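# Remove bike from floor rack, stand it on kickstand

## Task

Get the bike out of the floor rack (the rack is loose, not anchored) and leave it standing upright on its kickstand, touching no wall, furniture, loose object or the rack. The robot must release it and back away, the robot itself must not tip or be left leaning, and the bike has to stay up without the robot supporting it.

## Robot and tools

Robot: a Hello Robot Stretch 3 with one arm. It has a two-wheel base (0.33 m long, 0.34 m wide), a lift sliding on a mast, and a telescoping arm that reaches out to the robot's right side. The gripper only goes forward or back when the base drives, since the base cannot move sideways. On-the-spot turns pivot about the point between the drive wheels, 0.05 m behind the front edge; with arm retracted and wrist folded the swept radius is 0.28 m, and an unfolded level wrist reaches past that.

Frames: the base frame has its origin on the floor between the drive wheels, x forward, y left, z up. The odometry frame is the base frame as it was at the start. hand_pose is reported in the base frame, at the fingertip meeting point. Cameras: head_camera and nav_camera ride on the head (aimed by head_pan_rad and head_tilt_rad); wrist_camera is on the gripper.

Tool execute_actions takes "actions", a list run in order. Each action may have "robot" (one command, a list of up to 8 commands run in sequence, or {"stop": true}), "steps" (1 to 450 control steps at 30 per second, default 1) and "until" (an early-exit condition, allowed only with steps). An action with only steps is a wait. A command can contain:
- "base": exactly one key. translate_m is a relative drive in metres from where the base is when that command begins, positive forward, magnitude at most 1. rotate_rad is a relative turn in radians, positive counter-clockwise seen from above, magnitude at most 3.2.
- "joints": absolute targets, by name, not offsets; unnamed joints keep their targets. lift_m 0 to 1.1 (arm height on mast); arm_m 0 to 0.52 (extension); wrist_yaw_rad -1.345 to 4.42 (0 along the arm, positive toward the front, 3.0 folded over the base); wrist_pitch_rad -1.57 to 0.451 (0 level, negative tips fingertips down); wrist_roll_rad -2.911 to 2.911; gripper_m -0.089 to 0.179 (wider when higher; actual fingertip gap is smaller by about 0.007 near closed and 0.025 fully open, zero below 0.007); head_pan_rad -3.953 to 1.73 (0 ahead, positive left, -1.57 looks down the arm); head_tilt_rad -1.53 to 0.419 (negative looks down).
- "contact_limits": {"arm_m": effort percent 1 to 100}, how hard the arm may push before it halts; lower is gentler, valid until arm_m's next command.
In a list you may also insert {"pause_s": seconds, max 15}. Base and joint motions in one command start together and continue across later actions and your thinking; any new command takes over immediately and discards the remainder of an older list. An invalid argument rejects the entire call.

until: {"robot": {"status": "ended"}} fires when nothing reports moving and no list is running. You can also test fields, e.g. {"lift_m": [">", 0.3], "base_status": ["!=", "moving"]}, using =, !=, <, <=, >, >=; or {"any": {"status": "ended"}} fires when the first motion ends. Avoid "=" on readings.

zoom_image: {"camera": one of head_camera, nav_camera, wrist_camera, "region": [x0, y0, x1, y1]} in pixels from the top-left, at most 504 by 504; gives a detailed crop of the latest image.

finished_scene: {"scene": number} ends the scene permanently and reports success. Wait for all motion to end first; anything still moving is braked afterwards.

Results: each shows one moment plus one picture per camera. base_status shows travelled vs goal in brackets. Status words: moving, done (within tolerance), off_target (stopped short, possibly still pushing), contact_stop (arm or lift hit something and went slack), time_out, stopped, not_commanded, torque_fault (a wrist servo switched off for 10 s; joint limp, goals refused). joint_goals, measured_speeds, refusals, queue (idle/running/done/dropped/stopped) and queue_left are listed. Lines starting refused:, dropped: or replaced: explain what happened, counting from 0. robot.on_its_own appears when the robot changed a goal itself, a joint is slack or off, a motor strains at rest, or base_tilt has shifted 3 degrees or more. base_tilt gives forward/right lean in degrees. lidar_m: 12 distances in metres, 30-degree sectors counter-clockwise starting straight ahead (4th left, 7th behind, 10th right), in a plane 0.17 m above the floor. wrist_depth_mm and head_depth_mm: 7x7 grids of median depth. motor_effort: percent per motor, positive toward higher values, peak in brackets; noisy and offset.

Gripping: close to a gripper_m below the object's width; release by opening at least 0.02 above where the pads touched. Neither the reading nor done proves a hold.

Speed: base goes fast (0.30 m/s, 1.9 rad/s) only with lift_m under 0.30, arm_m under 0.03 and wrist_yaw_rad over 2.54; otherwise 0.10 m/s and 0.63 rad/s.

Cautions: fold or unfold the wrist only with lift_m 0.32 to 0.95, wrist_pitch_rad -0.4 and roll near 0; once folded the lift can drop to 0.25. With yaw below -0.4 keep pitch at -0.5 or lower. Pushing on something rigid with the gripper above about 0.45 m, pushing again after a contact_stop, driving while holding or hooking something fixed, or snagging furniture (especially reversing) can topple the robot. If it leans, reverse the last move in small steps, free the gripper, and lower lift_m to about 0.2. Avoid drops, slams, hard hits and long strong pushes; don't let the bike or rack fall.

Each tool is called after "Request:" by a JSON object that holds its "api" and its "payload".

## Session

Request:
{"api": "execute_actions", "payload": {"actions": []}}

Scene clock: 0.00 s.
robot.base_odometry: x=+0.000 y=+0.000 heading=+0.000 (m, m, rad; robot's odometry frame)
robot.turned_by_wheels: +0.000 (rad since the last result)
robot.turned_by_imu: +0.000 (rad since the last result)
robot.base_tilt: forward=-2.4 right=-1.4 (deg)
robot.lidar_m: 2.09 2.60 1.78 2.84 1.82 1.66 1.49 0.96 0.87 0.88 1.08 2.07
robot.head_depth_mm: 1943 1955 1957 1961 1953 1965 1956 / 1949 2041 2038 2039 2026 2040 2045 / 1981 2159 2155 2139 2139 2153 2116 / 1974 2250 2270 2240 2247 2265 2207 / 1989 2348 2353 2358 2366 2351 2182 / 2003 2475 2485 2478 2470 2484 2177 / 2037 2593 2618 2609 2626 2626 2156
robot.base_status: not_commanded
robot.joint_positions: lift_m=+0.590 arm_m=+0.001 wrist_yaw_rad=+3.126 wrist_pitch_rad=-0.378 wrist_roll_rad=-0.011 gripper_m=+0.037 head_pan_rad=-0.015 head_tilt_rad=+0.005
robot.joint_goals: lift_m=+0.590 arm_m=+0.001 wrist_yaw_rad=+3.126 wrist_pitch_rad=-0.378 wrist_roll_rad=-0.011 gripper_m=+0.037 head_pan_rad=-0.015 head_tilt_rad=+0.005
robot.joint_status: lift_m=not_commanded arm_m=not_commanded wrist_yaw_rad=not_commanded wrist_pitch_rad=not_commanded wrist_roll_rad=not_commanded gripper_m=not_commanded head_pan_rad=not_commanded head_tilt_rad=not_commanded
robot.measured_speeds: translate_m=+0.000 rotate_rad=+0.000 lift_m=+0.000 arm_m=+0.000 wrist_yaw_rad=+0.000 wrist_pitch_rad=+0.000 wrist_roll_rad=+0.000 head_pan_rad=+0.000 head_tilt_rad=+0.000
robot: refusals=0 queue=idle queue_left=0
robot.motor_effort: left_wheel=+1 right_wheel=+0 lift_m=+30 arm_m=+0 wrist_yaw_rad=+0 wrist_pitch_rad=+4 wrist_roll_rad=+0 gripper_m=+0 head_pan_rad=-1 head_tilt_rad=+1 (%)
robot.hand_pose: x=-0.0177 y=+0.0834 z=+0.6112 quat_wxyz=(+0.138, +0.691, +0.129, +0.698) (m; robot's base frame)
robot.wrist_depth_mm: - - - - - - - / - - - - - - - / - - - - - - - / - - - - - - - / - - - - - - - / 916 907 936 934 958 928 920 / 778 796 769 777 761 777 777
pictures: head_camera (sideways: a quarter turn clockwise sets it upright), nav_camera (sideways: a quarter turn counterclockwise sets it upright), wrist_camera
Images, in order (width x height): head_camera 896x504, nav_camera 672x504, wrist_camera 644x364.

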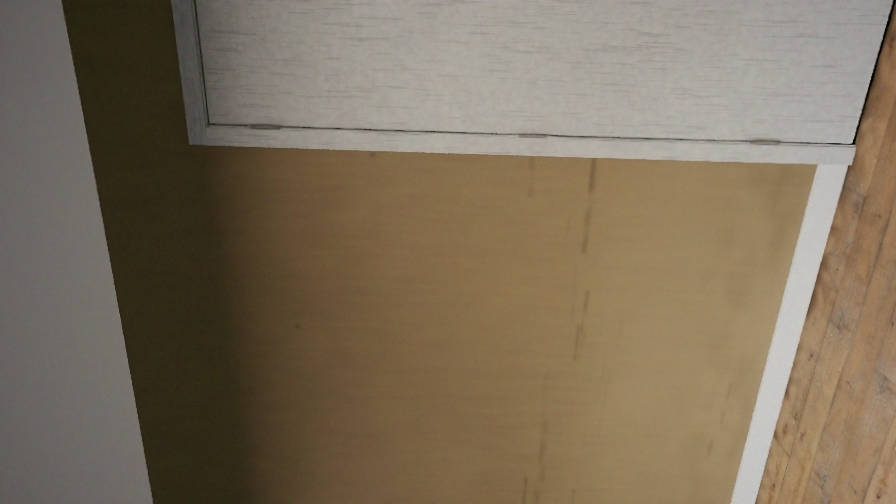

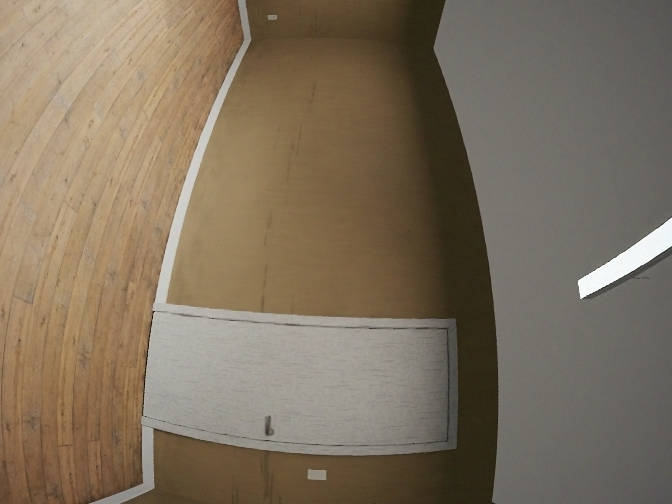

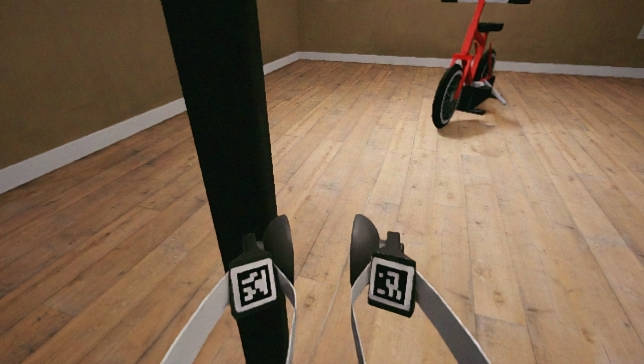

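Request:
{"api": "execute_actions", "payload": {"actions": [{"robot":{"base":{"rotate_rad":1.1},"joints":{"head_tilt_rad":-0.5,"head_pan_rad":0,"lift_m":0.27,"wrist_pitch_rad":-0.4,"wrist_yaw_rad":3.0}},"steps":450,"until":{"robot":{"status":"ended"}}}]}}

Request:
{"api": "zoom_image", "payload": {"camera": "head_camera", "region": [200,100,600,400]}}

Scene clock: 3.77 s.
robot.base_odometry: x=+0.000 y=+0.000 heading=+1.100 (m, m, rad; robot's odometry frame)
robot.turned_by_wheels: +1.100 (rad since the last result)
robot.turned_by_imu: +1.103 (rad since the last result)
robot.base_tilt: forward=-2.3 right=-1.3 (deg)
robot.lidar_m: 1.78 2.68 1.80 1.66 1.41 0.94 0.87 0.88 1.11 2.07 2.10 2.69
robot.head_depth_mm: 3478 3807 3998 2683 1992 1576 1298 / 3398 3763 3973 2686 1997 1564 1303 / 3386 3734 3963 2682 1958 1565 1299 / 3376 3708 3843 2328 1971 1565 1298 / 3357 3663 3854 2661 1956 1554 1290 / 3348 3686 3926 2659 1960 1554 1298 / 3320 3628 3831 2668 1958 1560 1291
robot.base_status: done (rotate_rad +1.0999 of +1.1000)
robot.joint_positions: lift_m=+0.270 arm_m=+0.001 wrist_yaw_rad=+3.002 wrist_pitch_rad=-0.412 wrist_roll_rad=-0.011 gripper_m=+0.037 head_pan_rad=-0.007 head_tilt_rad=-0.494
robot.joint_goals: lift_m=+0.270 arm_m=+0.001 wrist_yaw_rad=+3.000 wrist_pitch_rad=-0.400 wrist_roll_rad=-0.011 gripper_m=+0.037 head_pan_rad=+0.000 head_tilt_rad=-0.500
robot.joint_status: lift_m=done arm_m=not_commanded wrist_yaw_rad=done wrist_pitch_rad=done wrist_roll_rad=not_commanded gripper_m=not_commanded head_pan_rad=done head_tilt_rad=done
robot.measured_speeds: translate_m=+0.000 rotate_rad=+0.000 lift_m=+0.000 arm_m=+0.000 wrist_yaw_rad=+0.000 wrist_pitch_rad=+0.000 wrist_roll_rad=+0.000 head_pan_rad=+0.000 head_tilt_rad=+0.000
robot: refusals=0 queue=done queue_left=0
robot.motor_effort: left_wheel=-2(7) right_wheel=+3(8) lift_m=+27(29) arm_m=+0(0) wrist_yaw_rad=-1(3) wrist_pitch_rad=+4(4) wrist_roll_rad=+0(0) gripper_m=+0(0) head_pan_rad=+4(7) head_tilt_rad=-3(22) (%)
robot.hand_pose: x=+0.0101 y=+0.0771 z=+0.2842 quat_wxyz=(+0.192, +0.696, +0.097, +0.685) (m; robot's base frame)
robot.wrist_depth_mm: - - - - - - - / - - - - - - - / - - - - - - - / 751 754 764 755 752 741 744 / 596 601 - 597 622 596 596 / 499 499 - 515 511 495 495 / 438 - - - 415 420 423
pictures: head_camera (sideways: a quarter turn clockwise sets it upright), nav_camera (sideways: a quarter turn counterclockwise sets it upright), wrist_camera
Images, in order (width x height): head_camera 896x504, nav_camera 672x504, wrist_camera 644x364.

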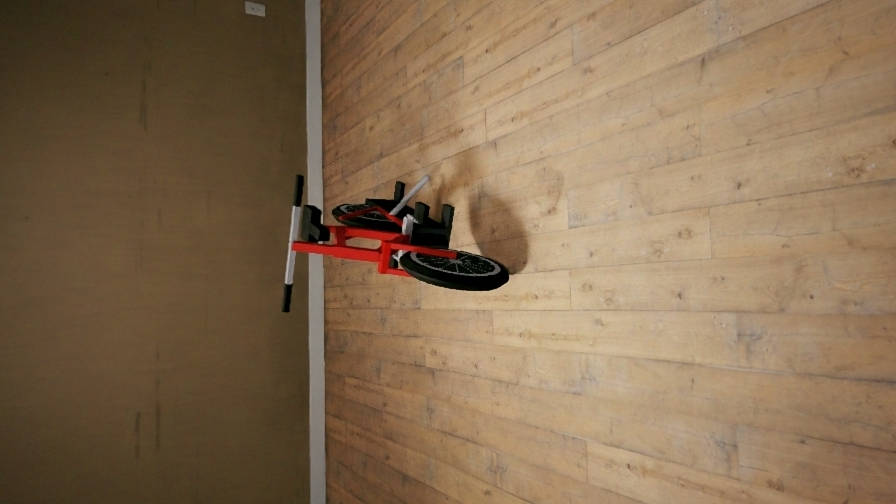

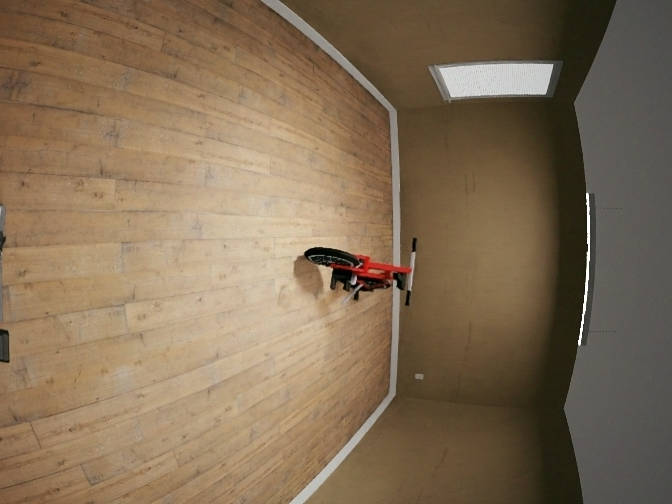

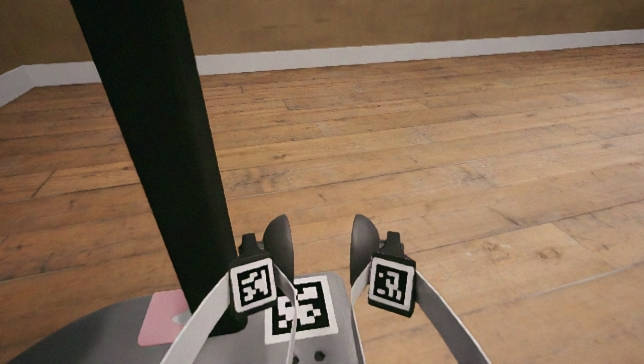

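Region (200, 100, 600, 400) of head_camera's 896x504 image, scaled by 1.260, with more detail than that image has; it fills the top 378 rows of this view, and the rest is white.

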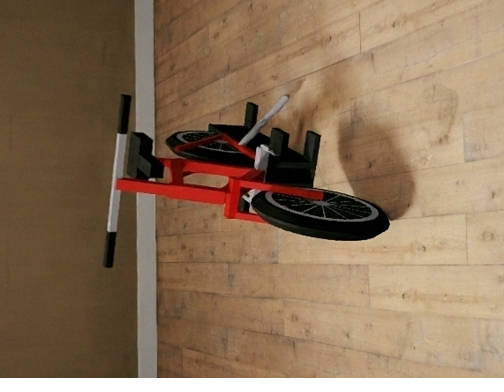

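Request:
{"api": "execute_actions", "payload": {"actions": [{"robot":[{"base":{"rotate_rad":-0.296}},{"base":{"translate_m":1}},{"base":{"translate_m":1}},{"base":{"translate_m":0.18}},{"base":{"rotate_rad":3.145},"joints":{"head_pan_rad":-1.57,"head_tilt_rad":-0.95}},{"joints":{"lift_m":0.4}},{"joints":{"wrist_yaw_rad":0,"gripper_m":0.1}},{"joints":{"wrist_pitch_rad":0}}],"steps":450,"until":{"robot":{"status":"ended"}}},{"steps":450,"until":{"robot":{"status":"ended"}}}]}}

Scene clock: 26.27 s.
robot.base_odometry: x=+1.513 y=+1.570 heading=-2.334 (m, m, rad; robot's odometry frame)
robot.turned_by_wheels: +2.849 (rad since the last result)
robot.turned_by_imu: +2.854 (rad since the last result)
robot.base_tilt: forward=-2.5 right=-1.2 (deg)
robot.lidar_m: 2.89 2.85 1.64 1.27 1.25 1.32 1.92 1.90 0.63 0.68 0.68 2.68
robot.head_depth_mm: 2603 2178 1826 1216 1356 1228 1107 / 2603 2176 1831 1168 1330 1223 - / 2599 2190 1829 1206 1334 1241 - / 2509 2204 1826 1485 1333 1231 1138 / 2456 2161 1775 1145 1358 1229 1110 / 2370 2188 1832 1179 1360 1224 1110 / 2270 2178 1831 1232 1357 1231 1109
robot.base_status: done (rotate_rad +3.1449 of +3.1450)
robot.joint_positions: lift_m=+0.400 arm_m=+0.001 wrist_yaw_rad=+0.002 wrist_pitch_rad=-0.024 wrist_roll_rad=-0.011 gripper_m=+0.100 head_pan_rad=-1.563 head_tilt_rad=-0.938
robot.joint_goals: lift_m=+0.400 arm_m=+0.001 wrist_yaw_rad=+0.000 wrist_pitch_rad=+0.000 wrist_roll_rad=-0.011 gripper_m=+0.100 head_pan_rad=-1.570 head_tilt_rad=-0.950
robot.joint_status: lift_m=done arm_m=not_commanded wrist_yaw_rad=done wrist_pitch_rad=done wrist_roll_rad=not_commanded gripper_m=done head_pan_rad=done head_tilt_rad=done
robot.measured_speeds: translate_m=+0.000 rotate_rad=+0.000 lift_m=+0.000 arm_m=+0.000 wrist_yaw_rad=+0.000 wrist_pitch_rad=+0.000 wrist_roll_rad=+0.000 head_pan_rad=+0.000 head_tilt_rad=+0.000
robot: refusals=0 queue=done queue_left=0
robot.motor_effort: left_wheel=-2(13) right_wheel=+3(13) lift_m=+33(34) arm_m=+0(1) wrist_yaw_rad=-2(0) wrist_pitch_rad=+8(7) wrist_roll_rad=+0(0) gripper_m=+0(79) head_pan_rad=-4(53) head_tilt_rad=-4(20) (%)
robot.hand_pose: x=-0.0208 y=-0.4015 z=+0.5085 quat_wxyz=(+0.711, +0.010, -0.703, -0.008) (m; robot's base frame)
robot.wrist_depth_mm: - - - - - - - / - - - - - - - / - - - - - - - / - - - 456 - - - / - 445 - - - - - / 431 444 - - - 505 525 / 436 461 803 501 518 516 542
pictures: head_camera (sideways: a quarter turn clockwise sets it upright), nav_camera (sideways: a quarter turn counterclockwise sets it upright), wrist_camera
Images, in order (width x height): head_camera 896x504, nav_camera 672x504, wrist_camera 644x364.

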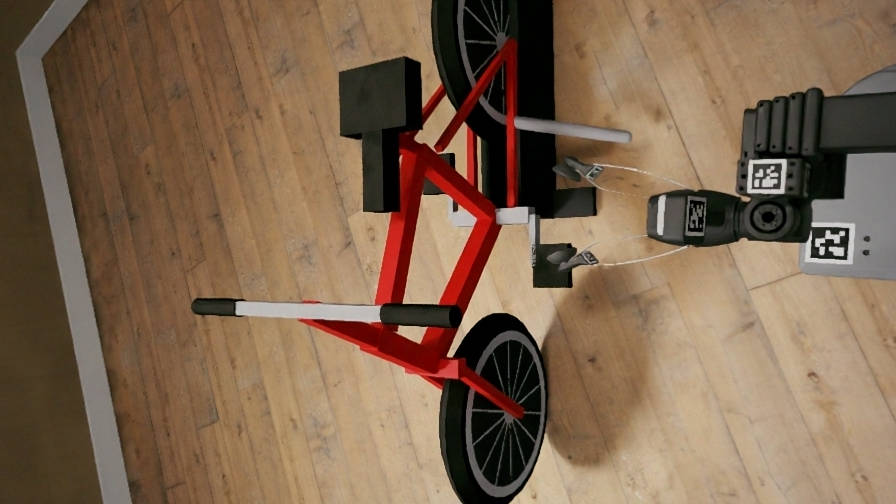

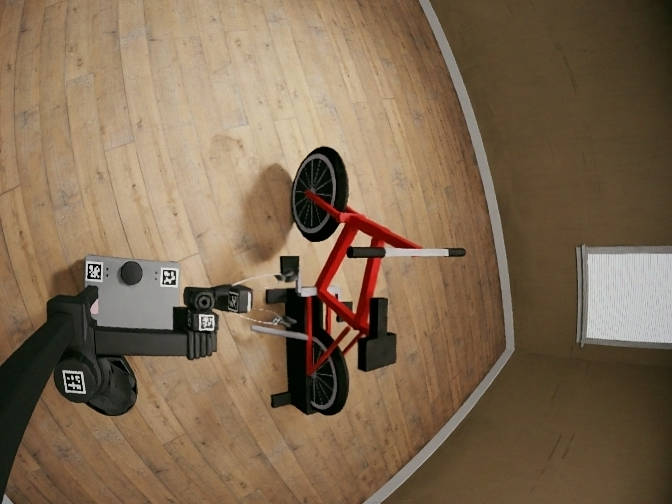

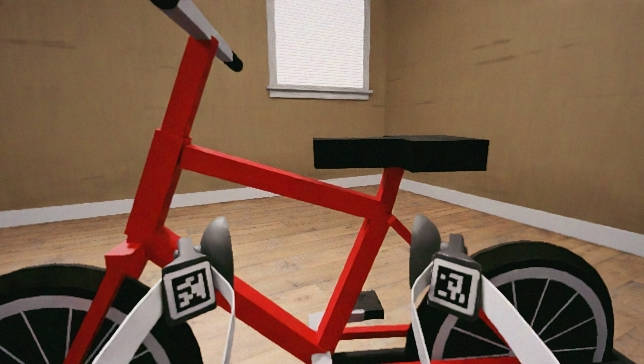

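Request:
{"api": "execute_actions", "payload": {"actions": [{"robot":{"base":{"translate_m":0.045},"joints":{"wrist_roll_rad":1.85,"lift_m":0.4,"arm_m":0.23,"wrist_pitch_rad":0}},"steps":450,"until":{"robot":{"status":"ended"}}}]}}

Scene clock: 29.13 s.
robot.base_odometry: x=+1.481 y=+1.537 heading=-2.334 (m, m, rad; robot's odometry frame)
robot.turned_by_wheels: +0.000 (rad since the last result)
robot.turned_by_imu: +0.000 (rad since the last result)
robot.base_tilt: forward=-2.4 right=-1.2 (deg)
robot.lidar_m: 2.88 2.82 1.66 1.28 1.27 1.34 1.95 1.94 0.65 0.66 0.67 2.66
robot.head_depth_mm: 2602 2179 1831 1166 1347 1228 1108 / 2598 2181 1821 1196 1305 1233 - / 2565 2183 1829 1214 - 1228 - / 2502 2194 1791 1166 1358 1227 1142 / 2447 2174 1836 1158 1355 1232 1107 / 2342 2192 1832 1228 1354 1234 1109 / 2255 2169 1828 1584 1357 1232 1111
robot.base_status: done (translate_m +0.0450 of +0.0450)
robot.joint_positions: lift_m=+0.400 arm_m=+0.230 wrist_yaw_rad=+0.001 wrist_pitch_rad=-0.022 wrist_roll_rad=+1.847 gripper_m=+0.100 head_pan_rad=-1.563 head_tilt_rad=-0.938
robot.joint_goals: lift_m=+0.400 arm_m=+0.230 wrist_yaw_rad=+0.000 wrist_pitch_rad=+0.000 wrist_roll_rad=+1.850 gripper_m=+0.100 head_pan_rad=-1.570 head_tilt_rad=-0.950
robot.joint_status: lift_m=done arm_m=done wrist_yaw_rad=done wrist_pitch_rad=done wrist_roll_rad=done gripper_m=done head_pan_rad=done head_tilt_rad=done
robot.measured_speeds: translate_m=+0.000 rotate_rad=+0.000 lift_m=+0.000 arm_m=+0.000 wrist_yaw_rad=+0.000 wrist_pitch_rad=+0.000 wrist_roll_rad=+0.000 head_pan_rad=+0.000 head_tilt_rad=+0.000
robot: refusals=0 queue=done queue_left=0
robot.motor_effort: left_wheel=-2(5) right_wheel=+3(7) lift_m=+33(32) arm_m=+5(5) wrist_yaw_rad=-1(2) wrist_pitch_rad=+8(7) wrist_roll_rad=+1(5) gripper_m=+1(1) head_pan_rad=-4(4) head_tilt_rad=-3(3) (%)
robot.hand_pose: x=-0.0210 y=-0.6302 z=+0.5085 quat_wxyz=(-0.137, -0.001, -0.991, -0.011) (m; robot's base frame)
robot.wrist_depth_mm: - - 195 204 211 207 209 / - - 196 229 - 740 305 / - - 198 222 - 798 550 / - - - 219 - 886 237 / - - - 218 - 945 220 / - - - 213 - 938 217 / - - - 213 - - 218
pictures: head_camera (sideways: a quarter turn clockwise sets it upright), nav_camera (sideways: a quarter turn counterclockwise sets it upright), wrist_camera
Images, in order (width x height): head_camera 896x504, nav_camera 672x504, wrist_camera 644x364.

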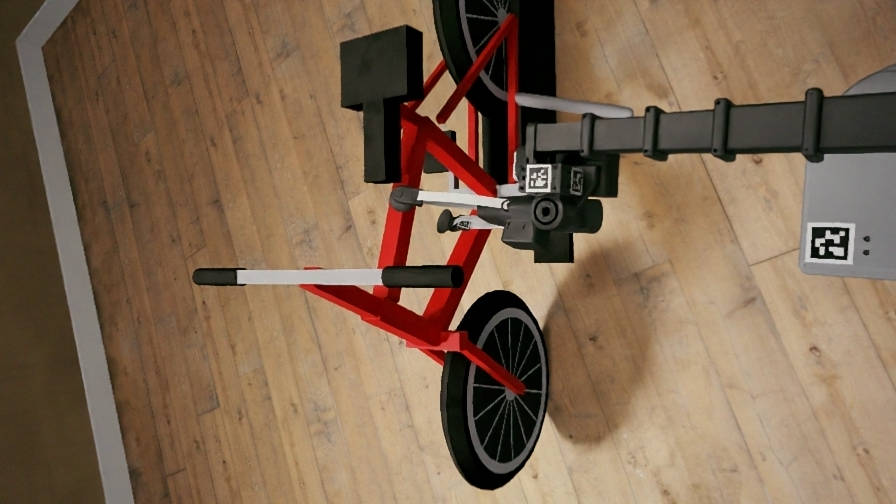

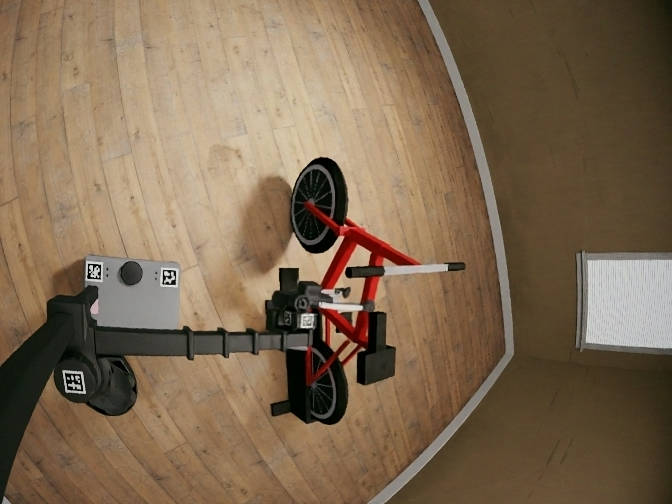

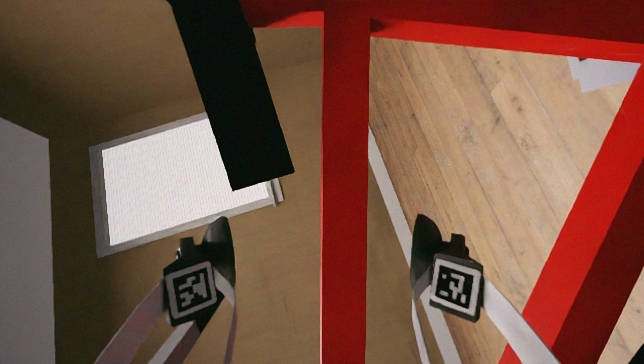

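Request:
{"api": "execute_actions", "payload": {"actions": [{"robot":[{"joints":{"lift_m":0.388,"arm_m":0.297,"head_pan_rad":-1.9}},{"joints":{"gripper_m":-0.03}},{"base":{"translate_m":0.2}}],"steps":450,"until":{"robot":{"status":"ended"}}}]}}

Scene clock: 36.27 s.
robot.base_odometry: x=+1.343 y=+1.393 heading=-2.334 (m, m, rad; robot's odometry frame)
robot.turned_by_wheels: +0.000 (rad since the last result)
robot.turned_by_imu: -0.001 (rad since the last result)
robot.base_tilt: forward=-2.4 right=-1.3 (deg)
robot.lidar_m: 2.68 2.63 1.77 1.37 1.35 1.43 2.09 2.12 0.64 0.65 0.66 2.57
robot.head_depth_mm: 2262 2176 1829 1488 1378 1231 1112 / 2446 2182 1823 1315 1375 1227 1143 / 2593 2166 1824 1260 1378 1244 - / 2693 2175 1819 1170 1358 1228 - / 2622 2162 1819 1344 1337 1227 1111 / 2531 2187 1833 1133 1330 1230 1108 / 2398 2184 1790 1057 1221 1235 1109
robot.base_status: done (translate_m +0.2000 of +0.2000)
robot.joint_positions: lift_m=+0.388 arm_m=+0.297 wrist_yaw_rad=-0.052 wrist_pitch_rad=-0.040 wrist_roll_rad=+1.852 gripper_m=-0.029 head_pan_rad=-1.893 head_tilt_rad=-0.938
robot.joint_goals: lift_m=+0.388 arm_m=+0.297 wrist_yaw_rad=-0.056 wrist_pitch_rad=+0.000 wrist_roll_rad=+1.850 gripper_m=-0.030 head_pan_rad=-1.900 head_tilt_rad=-0.950
robot.joint_status: lift_m=done arm_m=done wrist_yaw_rad=done wrist_pitch_rad=done wrist_roll_rad=done gripper_m=done head_pan_rad=done head_tilt_rad=done
robot.measured_speeds: translate_m=+0.000 rotate_rad=+0.000 lift_m=+0.000 arm_m=+0.000 wrist_yaw_rad=+0.000 wrist_pitch_rad=+0.000 wrist_roll_rad=+0.000 head_pan_rad=+0.000 head_tilt_rad=+0.000
robot: refusals=0 queue=done queue_left=0
robot.on_its_own: wrist_yaw_rad is held at -0.056, not at your +0.000, by its stall guard, which is not easing now
robot.motor_effort: left_wheel=-2(25) right_wheel=+4(49) lift_m=+30(33) arm_m=-2(6) wrist_yaw_rad=-3(59) wrist_pitch_rad=+14(15) wrist_roll_rad=-1(1) gripper_m=-20(96) head_pan_rad=-4(35) head_tilt_rad=-4(4) (%)
robot.hand_pose: x=-0.0345 y=-0.6969 z=+0.4921 quat_wxyz=(-0.140, -0.028, -0.990, -0.016) (m; robot's base frame)
robot.wrist_depth_mm: - 130 - 137 988 626 245 / - 130 - 137 - 705 497 / - 130 143 137 - 757 527 / - - 131 137 - 828 562 / - - - 137 - 897 591 / - - - 137 - 996 628 / - - - 137 - - 679
pictures: head_camera (sideways: a quarter turn clockwise sets it upright), nav_camera (sideways: a quarter turn counterclockwise sets it upright), wrist_camera
Images, in order (width x height): head_camera 896x504, nav_camera 672x504, wrist_camera 644x364.

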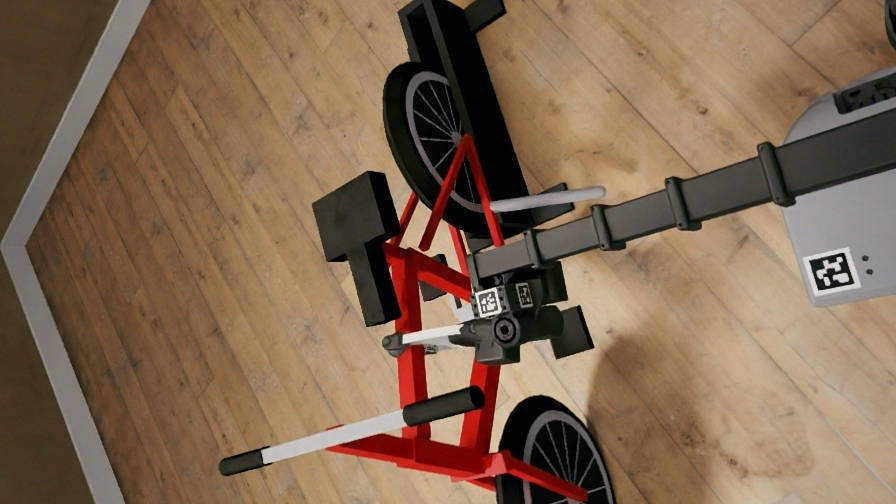

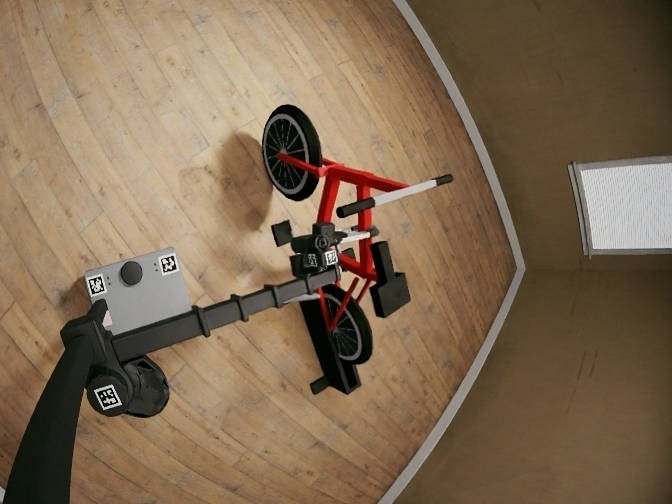

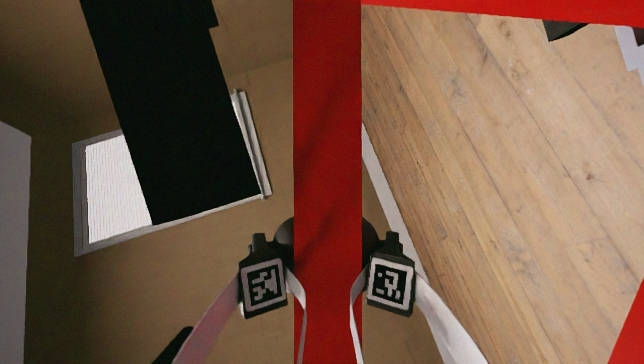

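Request:
{"api": "execute_actions", "payload": {"actions": [{"robot":[{"joints":{"arm_m":0.275},"base":{"translate_m":0.48}},{"joints":{"arm_m":0.22,"lift_m":0.382}}],"steps":450,"until":{"robot":{"status":"ended"}}}]}}

Scene clock: 43.93 s.
robot.base_odometry: x=+1.011 y=+1.046 heading=-2.334 (m, m, rad; robot's odometry frame)
robot.turned_by_wheels: +0.000 (rad since the last result)
robot.turned_by_imu: +0.000 (rad since the last result)
robot.base_tilt: forward=-2.4 right=-1.3 (deg)
robot.lidar_m: 2.25 2.20 2.02 1.58 1.56 1.65 2.40 2.54 0.65 0.67 0.39 2.34
robot.head_depth_mm: 2609 2173 1818 1506 1380 1226 1108 / 2704 2182 1820 1324 1379 1230 1137 / 2698 2200 1821 1233 1376 1247 - / 2616 2168 1830 1068 - 1230 - / 2502 2195 1839 1481 1333 1231 1106 / 2352 2181 1824 900 1065 1215 1106 / 2169 2182 1825 1573 1312 1177 1110
robot.base_status: done (translate_m +0.4800 of +0.4800)
robot.joint_positions: lift_m=+0.382 arm_m=+0.220 wrist_yaw_rad=-0.238 wrist_pitch_rad=-0.026 wrist_roll_rad=+1.857 gripper_m=-0.029 head_pan_rad=-1.893 head_tilt_rad=-0.939
robot.joint_goals: lift_m=+0.382 arm_m=+0.220 wrist_yaw_rad=-0.268 wrist_pitch_rad=+0.000 wrist_roll_rad=+1.850 gripper_m=-0.030 head_pan_rad=-1.900 head_tilt_rad=-0.950
robot.joint_status: lift_m=done arm_m=done wrist_yaw_rad=done wrist_pitch_rad=done wrist_roll_rad=done gripper_m=done head_pan_rad=done head_tilt_rad=done
robot.measured_speeds: translate_m=+0.000 rotate_rad=+0.000 lift_m=+0.000 arm_m=+0.000 wrist_yaw_rad=+0.000 wrist_pitch_rad=+0.000 wrist_roll_rad=+0.000 head_pan_rad=+0.000 head_tilt_rad=+0.000
robot: refusals=0 queue=done queue_left=0
robot.on_its_own: wrist_yaw_rad is held at -0.268, not at your +0.000, by its stall guard, which is still easing
robot.motor_effort: left_wheel=+6(22) right_wheel=-11(43) lift_m=+28(30) arm_m=-2(14) wrist_yaw_rad=-25(56) wrist_pitch_rad=+9(16) wrist_roll_rad=-3(3) gripper_m=-20(21) head_pan_rad=-4(5) head_tilt_rad=-4(4) (%)
robot.hand_pose: x=-0.0817 y=-0.6135 z=+0.4898 quat_wxyz=(-0.143, -0.120, -0.982, +0.004) (m; robot's base frame)
robot.wrist_depth_mm: - - 199 192 188 183 178 / - - 191 178 - 673 280 / - - 165 166 - 773 530 / - - 154 154 - 833 561 / - - - 143 - 911 595 / - - - 135 - - 637 / - - - 128 - - 686
pictures: head_camera (sideways: a quarter turn clockwise sets it upright), nav_camera (sideways: a quarter turn counterclockwise sets it upright), wrist_camera
Images, in order (width x height): head_camera 896x504, nav_camera 672x504, wrist_camera 644x364.

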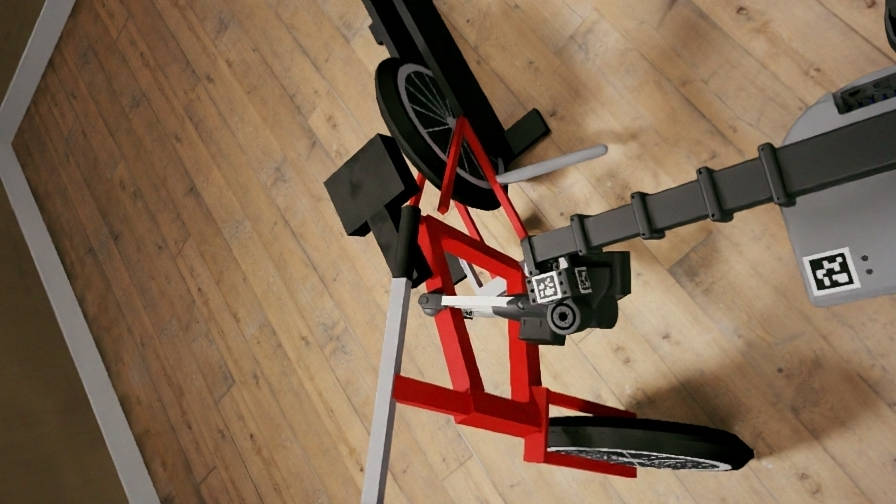

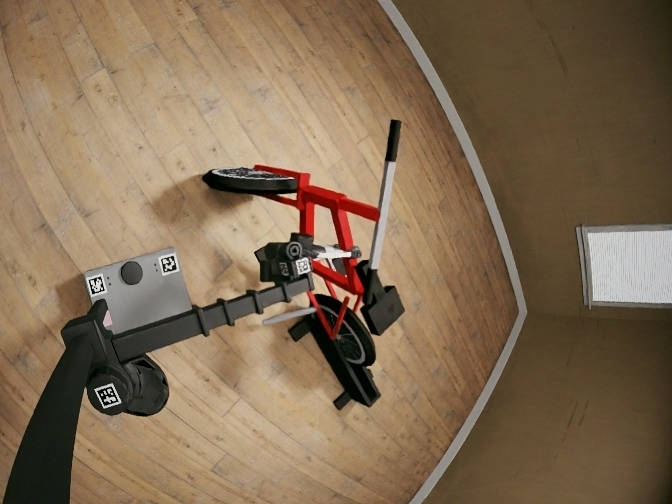

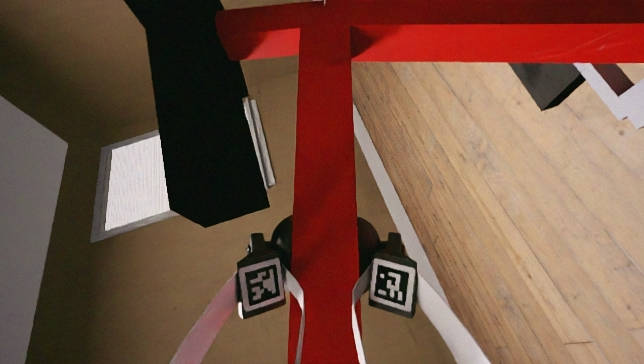

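Request:
{"api": "execute_actions", "payload": {"actions": [{"robot":[{"base":{"translate_m":-0.05},"joints":{"wrist_yaw_rad":-0.1,"head_pan_rad":-1.5}},{"joints":{"gripper_m":0.025}}],"steps":150,"until":{"robot":{"status":"ended"}}},{"steps":8}]}}

Scene clock: 46.17 s.
robot.base_odometry: x=+1.045 y=+1.083 heading=-2.333 (m, m, rad; robot's odometry frame)
robot.turned_by_wheels: +0.001 (rad since the last result)
robot.turned_by_imu: +0.001 (rad since the last result)
robot.base_tilt: forward=-2.4 right=-1.2 (deg)
robot.lidar_m: 2.29 2.25 1.99 1.56 1.54 1.63 2.37 2.50 0.63 2.27 0.43 2.37
robot.head_depth_mm: 2462 2181 1828 944 1316 1229 1108 / 2393 2174 1836 1027 1362 1232 - / 2305 2179 1826 1269 - 1227 1148 / 2227 2185 1825 1122 1375 1229 1139 / 2139 2170 1781 1538 1307 1231 1109 / 2078 2193 1783 1574 1353 1208 1105 / 2019 2188 1825 1566 1379 1227 1109
robot.base_status: done (translate_m -0.0500 of -0.0500)
robot.joint_positions: lift_m=+0.382 arm_m=+0.220 wrist_yaw_rad=-0.048 wrist_pitch_rad=-0.024 wrist_roll_rad=+1.856 gripper_m=-0.029 head_pan_rad=-1.507 head_tilt_rad=-0.939
robot.joint_goals: lift_m=+0.382 arm_m=+0.220 wrist_yaw_rad=-0.100 wrist_pitch_rad=+0.000 wrist_roll_rad=+1.850 gripper_m=-0.030 head_pan_rad=-1.500 head_tilt_rad=-0.950
robot.joint_status: lift_m=done arm_m=done wrist_yaw_rad=off_target wrist_pitch_rad=done wrist_roll_rad=done gripper_m=done head_pan_rad=done head_tilt_rad=done
robot.measured_speeds: translate_m=+0.000 rotate_rad=+0.000 lift_m=+0.000 arm_m=+0.000 wrist_yaw_rad=+0.000 wrist_pitch_rad=+0.000 wrist_roll_rad=+0.000 head_pan_rad=+0.000 head_tilt_rad=+0.000
robot: refusals=0 queue=dropped queue_left=0
robot.on_its_own: right_wheel is at rest, and its effort (-28) is outside its rest range (-18 to +18); wrist_yaw_rad is at rest, and its effort (-43) is outside its rest range (-12 to +12)
robot.motor_effort: left_wheel=+14(16) right_wheel=-28(29) lift_m=+28(28) arm_m=-2(2) wrist_yaw_rad=-43(44) wrist_pitch_rad=+8(11) wrist_roll_rad=-3(3) gripper_m=-22(21) head_pan_rad=+4(40) head_tilt_rad=-4(4) (%)
robot.hand_pose: x=-0.0337 y=-0.6204 z=+0.4904 quat_wxyz=(-0.142, -0.026, -0.989, -0.009) (m; robot's base frame)
robot.wrist_depth_mm: - 156 179 160 181 177 172 / - 151 190 155 - 716 492 / - - 146 150 - 765 529 / - - 142 145 - 845 560 / - - - 141 - 910 598 / - - - 136 - - 643 / - - - 133 - - 689
pictures: head_camera (sideways: a quarter turn clockwise sets it upright), nav_camera (sideways: a quarter turn counterclockwise sets it upright), wrist_camera
dropped: robot: command 0 of its queue: wrist_yaw_rad: off_target
Images, in order (width x height): head_camera 896x504, nav_camera 672x504, wrist_camera 644x364.

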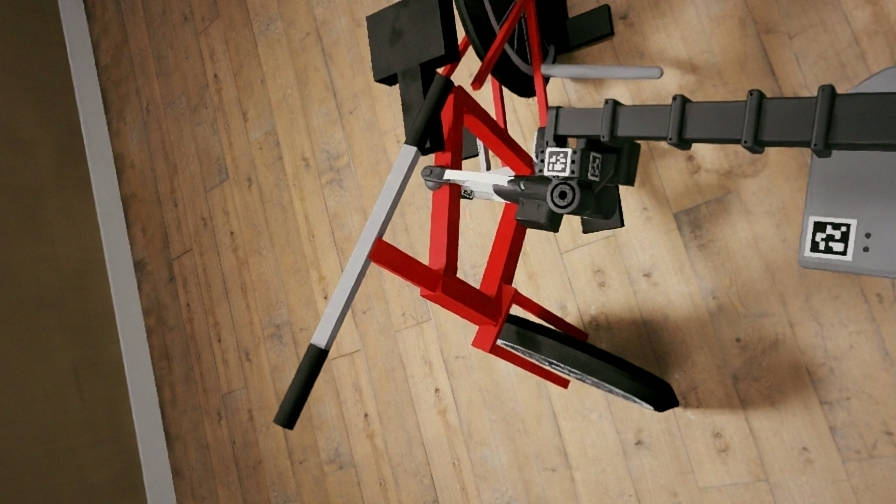

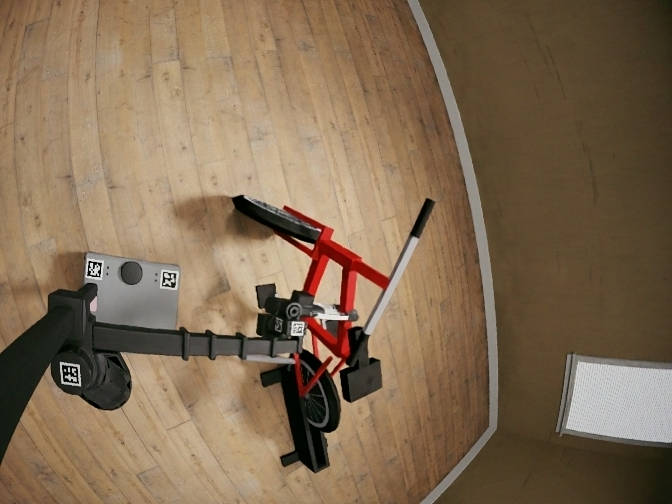

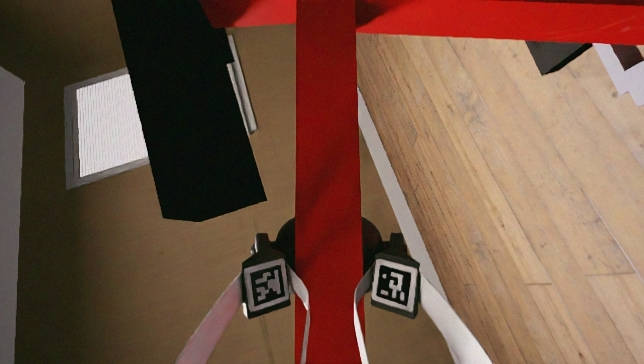

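Request:
{"api": "execute_actions", "payload": {"actions": [{"robot":{"base":{"translate_m":-0.1},"joints":{"wrist_yaw_rad":0.0,"arm_m":0.235}},"steps":150,"until":{"robot":{"status":"ended"}}}]}}

Scene clock: 48.60 s.
robot.base_odometry: x=+1.114 y=+1.155 heading=-2.332 (m, m, rad; robot's odometry frame)
robot.turned_by_wheels: +0.001 (rad since the last result)
robot.turned_by_imu: +0.002 (rad since the last result)
robot.base_tilt: forward=-2.3 right=-1.2 (deg)
robot.lidar_m: 2.38 2.34 1.94 1.51 1.50 1.58 2.31 2.41 0.60 0.67 0.52 0.52
robot.head_depth_mm: 2482 2190 1815 1164 1329 1229 1106 / 2449 2176 1831 1011 1329 1228 - / 2354 2180 1823 1014 1310 1229 1151 / 2266 2180 1834 1513 1333 1224 1140 / 2206 2197 1822 1102 1375 1230 1108 / 2114 2181 1786 1571 1308 1228 1111 / 2043 2184 1781 1565 1377 1228 1107
robot.base_status: done (translate_m -0.0999 of -0.1000)
robot.joint_positions: lift_m=+0.382 arm_m=+0.235 wrist_yaw_rad=+0.244 wrist_pitch_rad=-0.023 wrist_roll_rad=+1.857 gripper_m=-0.029 head_pan_rad=-1.507 head_tilt_rad=-0.939
robot.joint_goals: lift_m=+0.382 arm_m=+0.235 wrist_yaw_rad=+0.000 wrist_pitch_rad=+0.000 wrist_roll_rad=+1.850 gripper_m=-0.030 head_pan_rad=-1.500 head_tilt_rad=-0.950
robot.joint_status: lift_m=done arm_m=done wrist_yaw_rad=off_target wrist_pitch_rad=done wrist_roll_rad=done gripper_m=done head_pan_rad=done head_tilt_rad=done
robot.measured_speeds: translate_m=+0.000 rotate_rad=+0.000 lift_m=+0.000 arm_m=+0.000 wrist_yaw_rad=+0.000 wrist_pitch_rad=+0.000 wrist_roll_rad=+0.000 head_pan_rad=+0.000 head_tilt_rad=+0.000
robot: refusals=0 queue=dropped queue_left=0
robot.on_its_own: left_wheel is at rest, and its effort (+32) is outside its rest range (-18 to +18); right_wheel is at rest, and its effort (-61) is outside its rest range (-18 to +18); wrist_yaw_rad is at rest, and its effort (-97) is outside its rest range (-12 to +12)
robot.motor_effort: left_wheel=+32(39) right_wheel=-61(73) lift_m=+29(29) arm_m=-2(9) wrist_yaw_rad=-97(97) wrist_pitch_rad=+8(10) wrist_roll_rad=-3(3) gripper_m=-24(25) head_pan_rad=+4(5) head_tilt_rad=-4(4) (%)
robot.hand_pose: x=+0.0405 y=-0.6282 z=+0.4904 quat_wxyz=(-0.140, +0.119, -0.983, -0.029) (m; robot's base frame)
robot.wrist_depth_mm: - 123 - 134 859 159 152 / - 125 - 137 - 710 506 / - 128 143 141 - 778 524 / - - 135 143 - 840 575 / - - 138 147 - 935 595 / - - - 150 - - 202 / - - - 156 - - 190
pictures: head_camera (sideways: a quarter turn clockwise sets it upright), nav_camera (sideways: a quarter turn counterclockwise sets it upright), wrist_camera
Images, in order (width x height): head_camera 896x504, nav_camera 672x504, wrist_camera 644x364.

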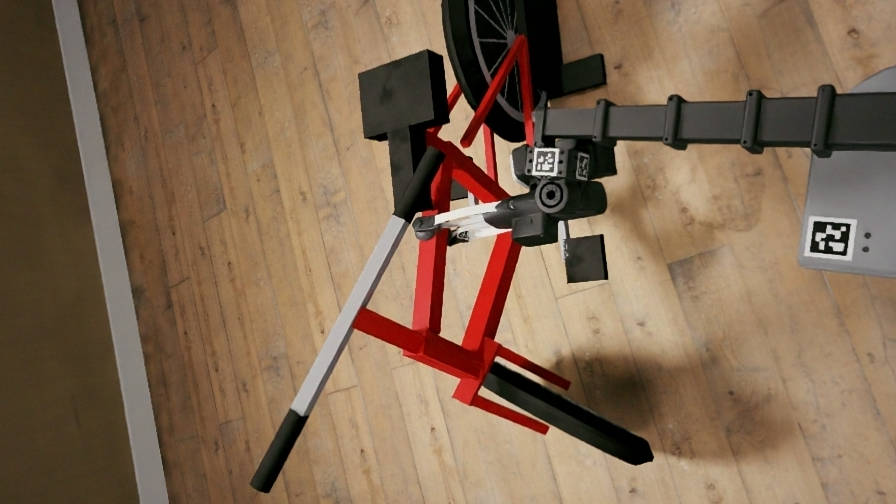

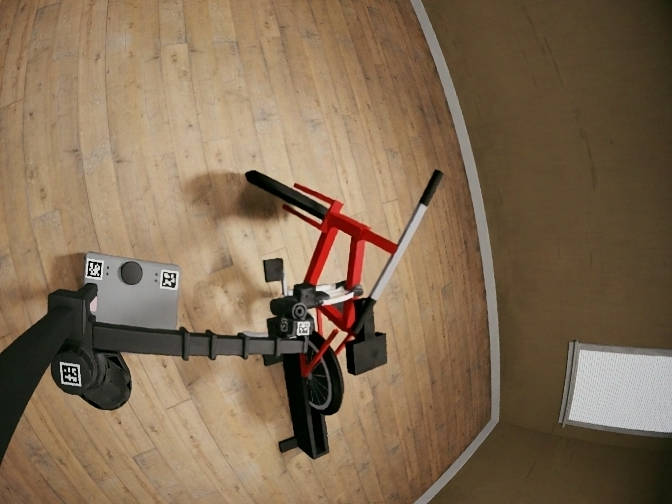

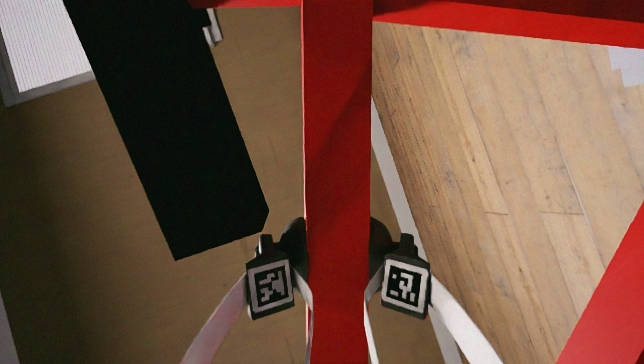

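Jammed; relieve and release.

Request:
{"api": "execute_actions", "payload": {"actions": [{"robot":{"joints":{"wrist_yaw_rad":0.24}},"steps":15},{"robot":{"joints":{"gripper_m":0.03}},"steps":35}]}}

Scene clock: 50.33 s.
robot.base_odometry: x=+1.114 y=+1.155 heading=-2.334 (m, m, rad; robot's odometry frame)
robot.turned_by_wheels: -0.002 (rad since the last result)
robot.turned_by_imu: -0.003 (rad since the last result)
robot.base_tilt: forward=-2.4 right=-1.1 (deg)
robot.lidar_m: 2.38 2.34 1.94 1.52 1.50 1.58 2.31 2.42 0.61 0.67 0.53 0.52
robot.head_depth_mm: 2484 2167 1815 1164 1334 1222 1109 / 2452 2179 1823 1121 1327 1233 - / 2367 2171 1820 1010 - 1229 1150 / 2281 2189 1830 1508 1329 1229 1139 / 2186 2187 1821 1078 1378 1229 1112 / 2133 2180 1771 1577 1305 1237 1106 / 2047 2164 1795 1571 1383 1223 1106
robot.base_status: done (translate_m -0.1000 of -0.1000)
robot.joint_positions: lift_m=+0.382 arm_m=+0.235 wrist_yaw_rad=+0.261 wrist_pitch_rad=-0.037 wrist_roll_rad=+1.857 gripper_m=+0.030 head_pan_rad=-1.507 head_tilt_rad=-0.939
robot.joint_goals: lift_m=+0.382 arm_m=+0.235 wrist_yaw_rad=+0.240 wrist_pitch_rad=+0.000 wrist_roll_rad=+1.850 gripper_m=+0.030 head_pan_rad=-1.500 head_tilt_rad=-0.950
robot.joint_status: lift_m=done arm_m=done wrist_yaw_rad=off_target wrist_pitch_rad=done wrist_roll_rad=done gripper_m=done head_pan_rad=done head_tilt_rad=done
robot.measured_speeds: translate_m=+0.000 rotate_rad=+0.000 lift_m=+0.000 arm_m=+0.000 wrist_yaw_rad=+0.000 wrist_pitch_rad=+0.000 wrist_roll_rad=+0.000 head_pan_rad=+0.000 head_tilt_rad=+0.000
robot: refusals=0 queue=done queue_left=0
robot.on_its_own: wrist_yaw_rad is at rest, and its effort (-18) is outside its rest range (-12 to +12)
robot.motor_effort: left_wheel=+5(32) right_wheel=-9(61) lift_m=+29(29) arm_m=-2(2) wrist_yaw_rad=-18(97) wrist_pitch_rad=+13(13) wrist_roll_rad=-3(3) gripper_m=-5(75) head_pan_rad=+4(5) head_tilt_rad=-3(4) (%)
robot.hand_pose: x=+0.0445 y=-0.6267 z=+0.4868 quat_wxyz=(-0.139, +0.126, -0.982, -0.037) (m; robot's base frame)
robot.wrist_depth_mm: - 125 - 138 161 153 150 / - 128 - 141 - 690 493 / - 132 164 145 - 760 525 / - 137 139 149 - 816 551 / - - 141 152 - 892 578 / - - - 155 - 992 199 / - - - 161 - - 188
pictures: head_camera (sideways: a quarter turn clockwise sets it upright), nav_camera (sideways: a quarter turn counterclockwise sets it upright), wrist_camera
Images, in order (width x height): head_camera 896x504, nav_camera 672x504, wrist_camera 644x364.

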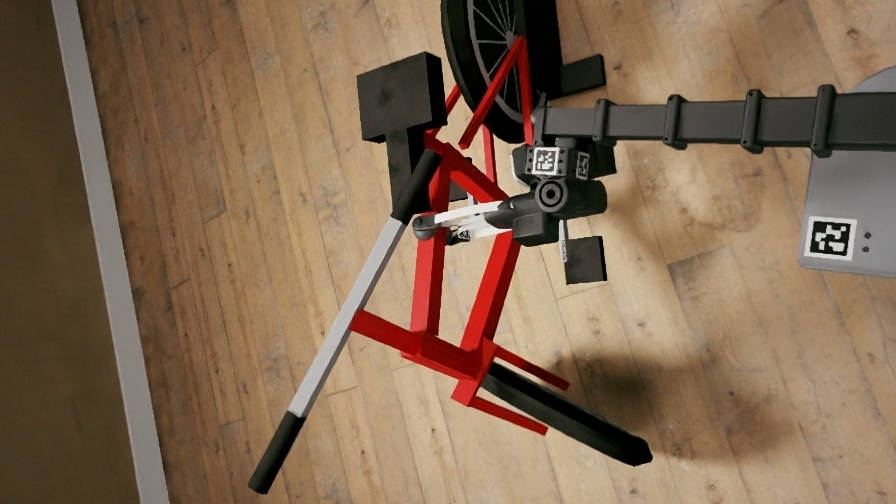

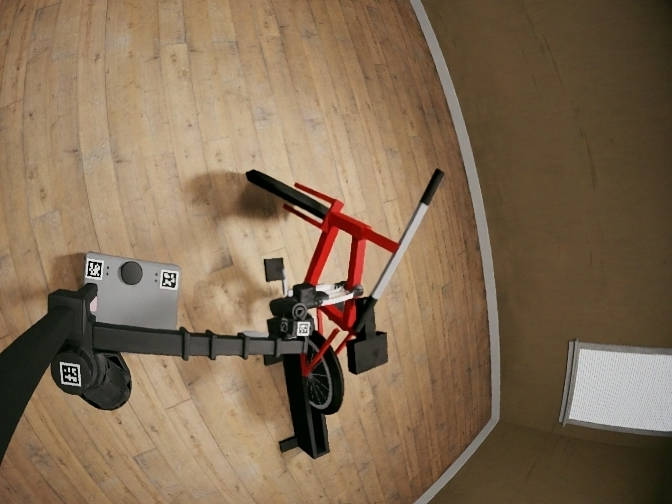

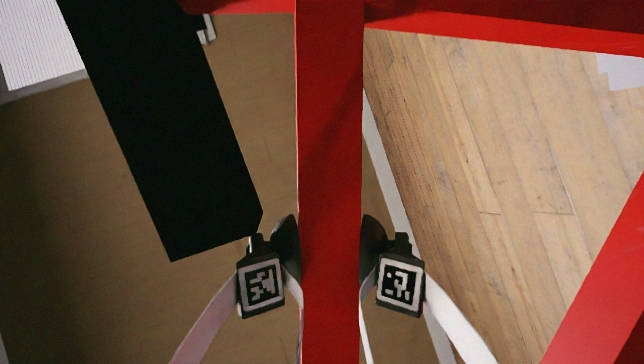

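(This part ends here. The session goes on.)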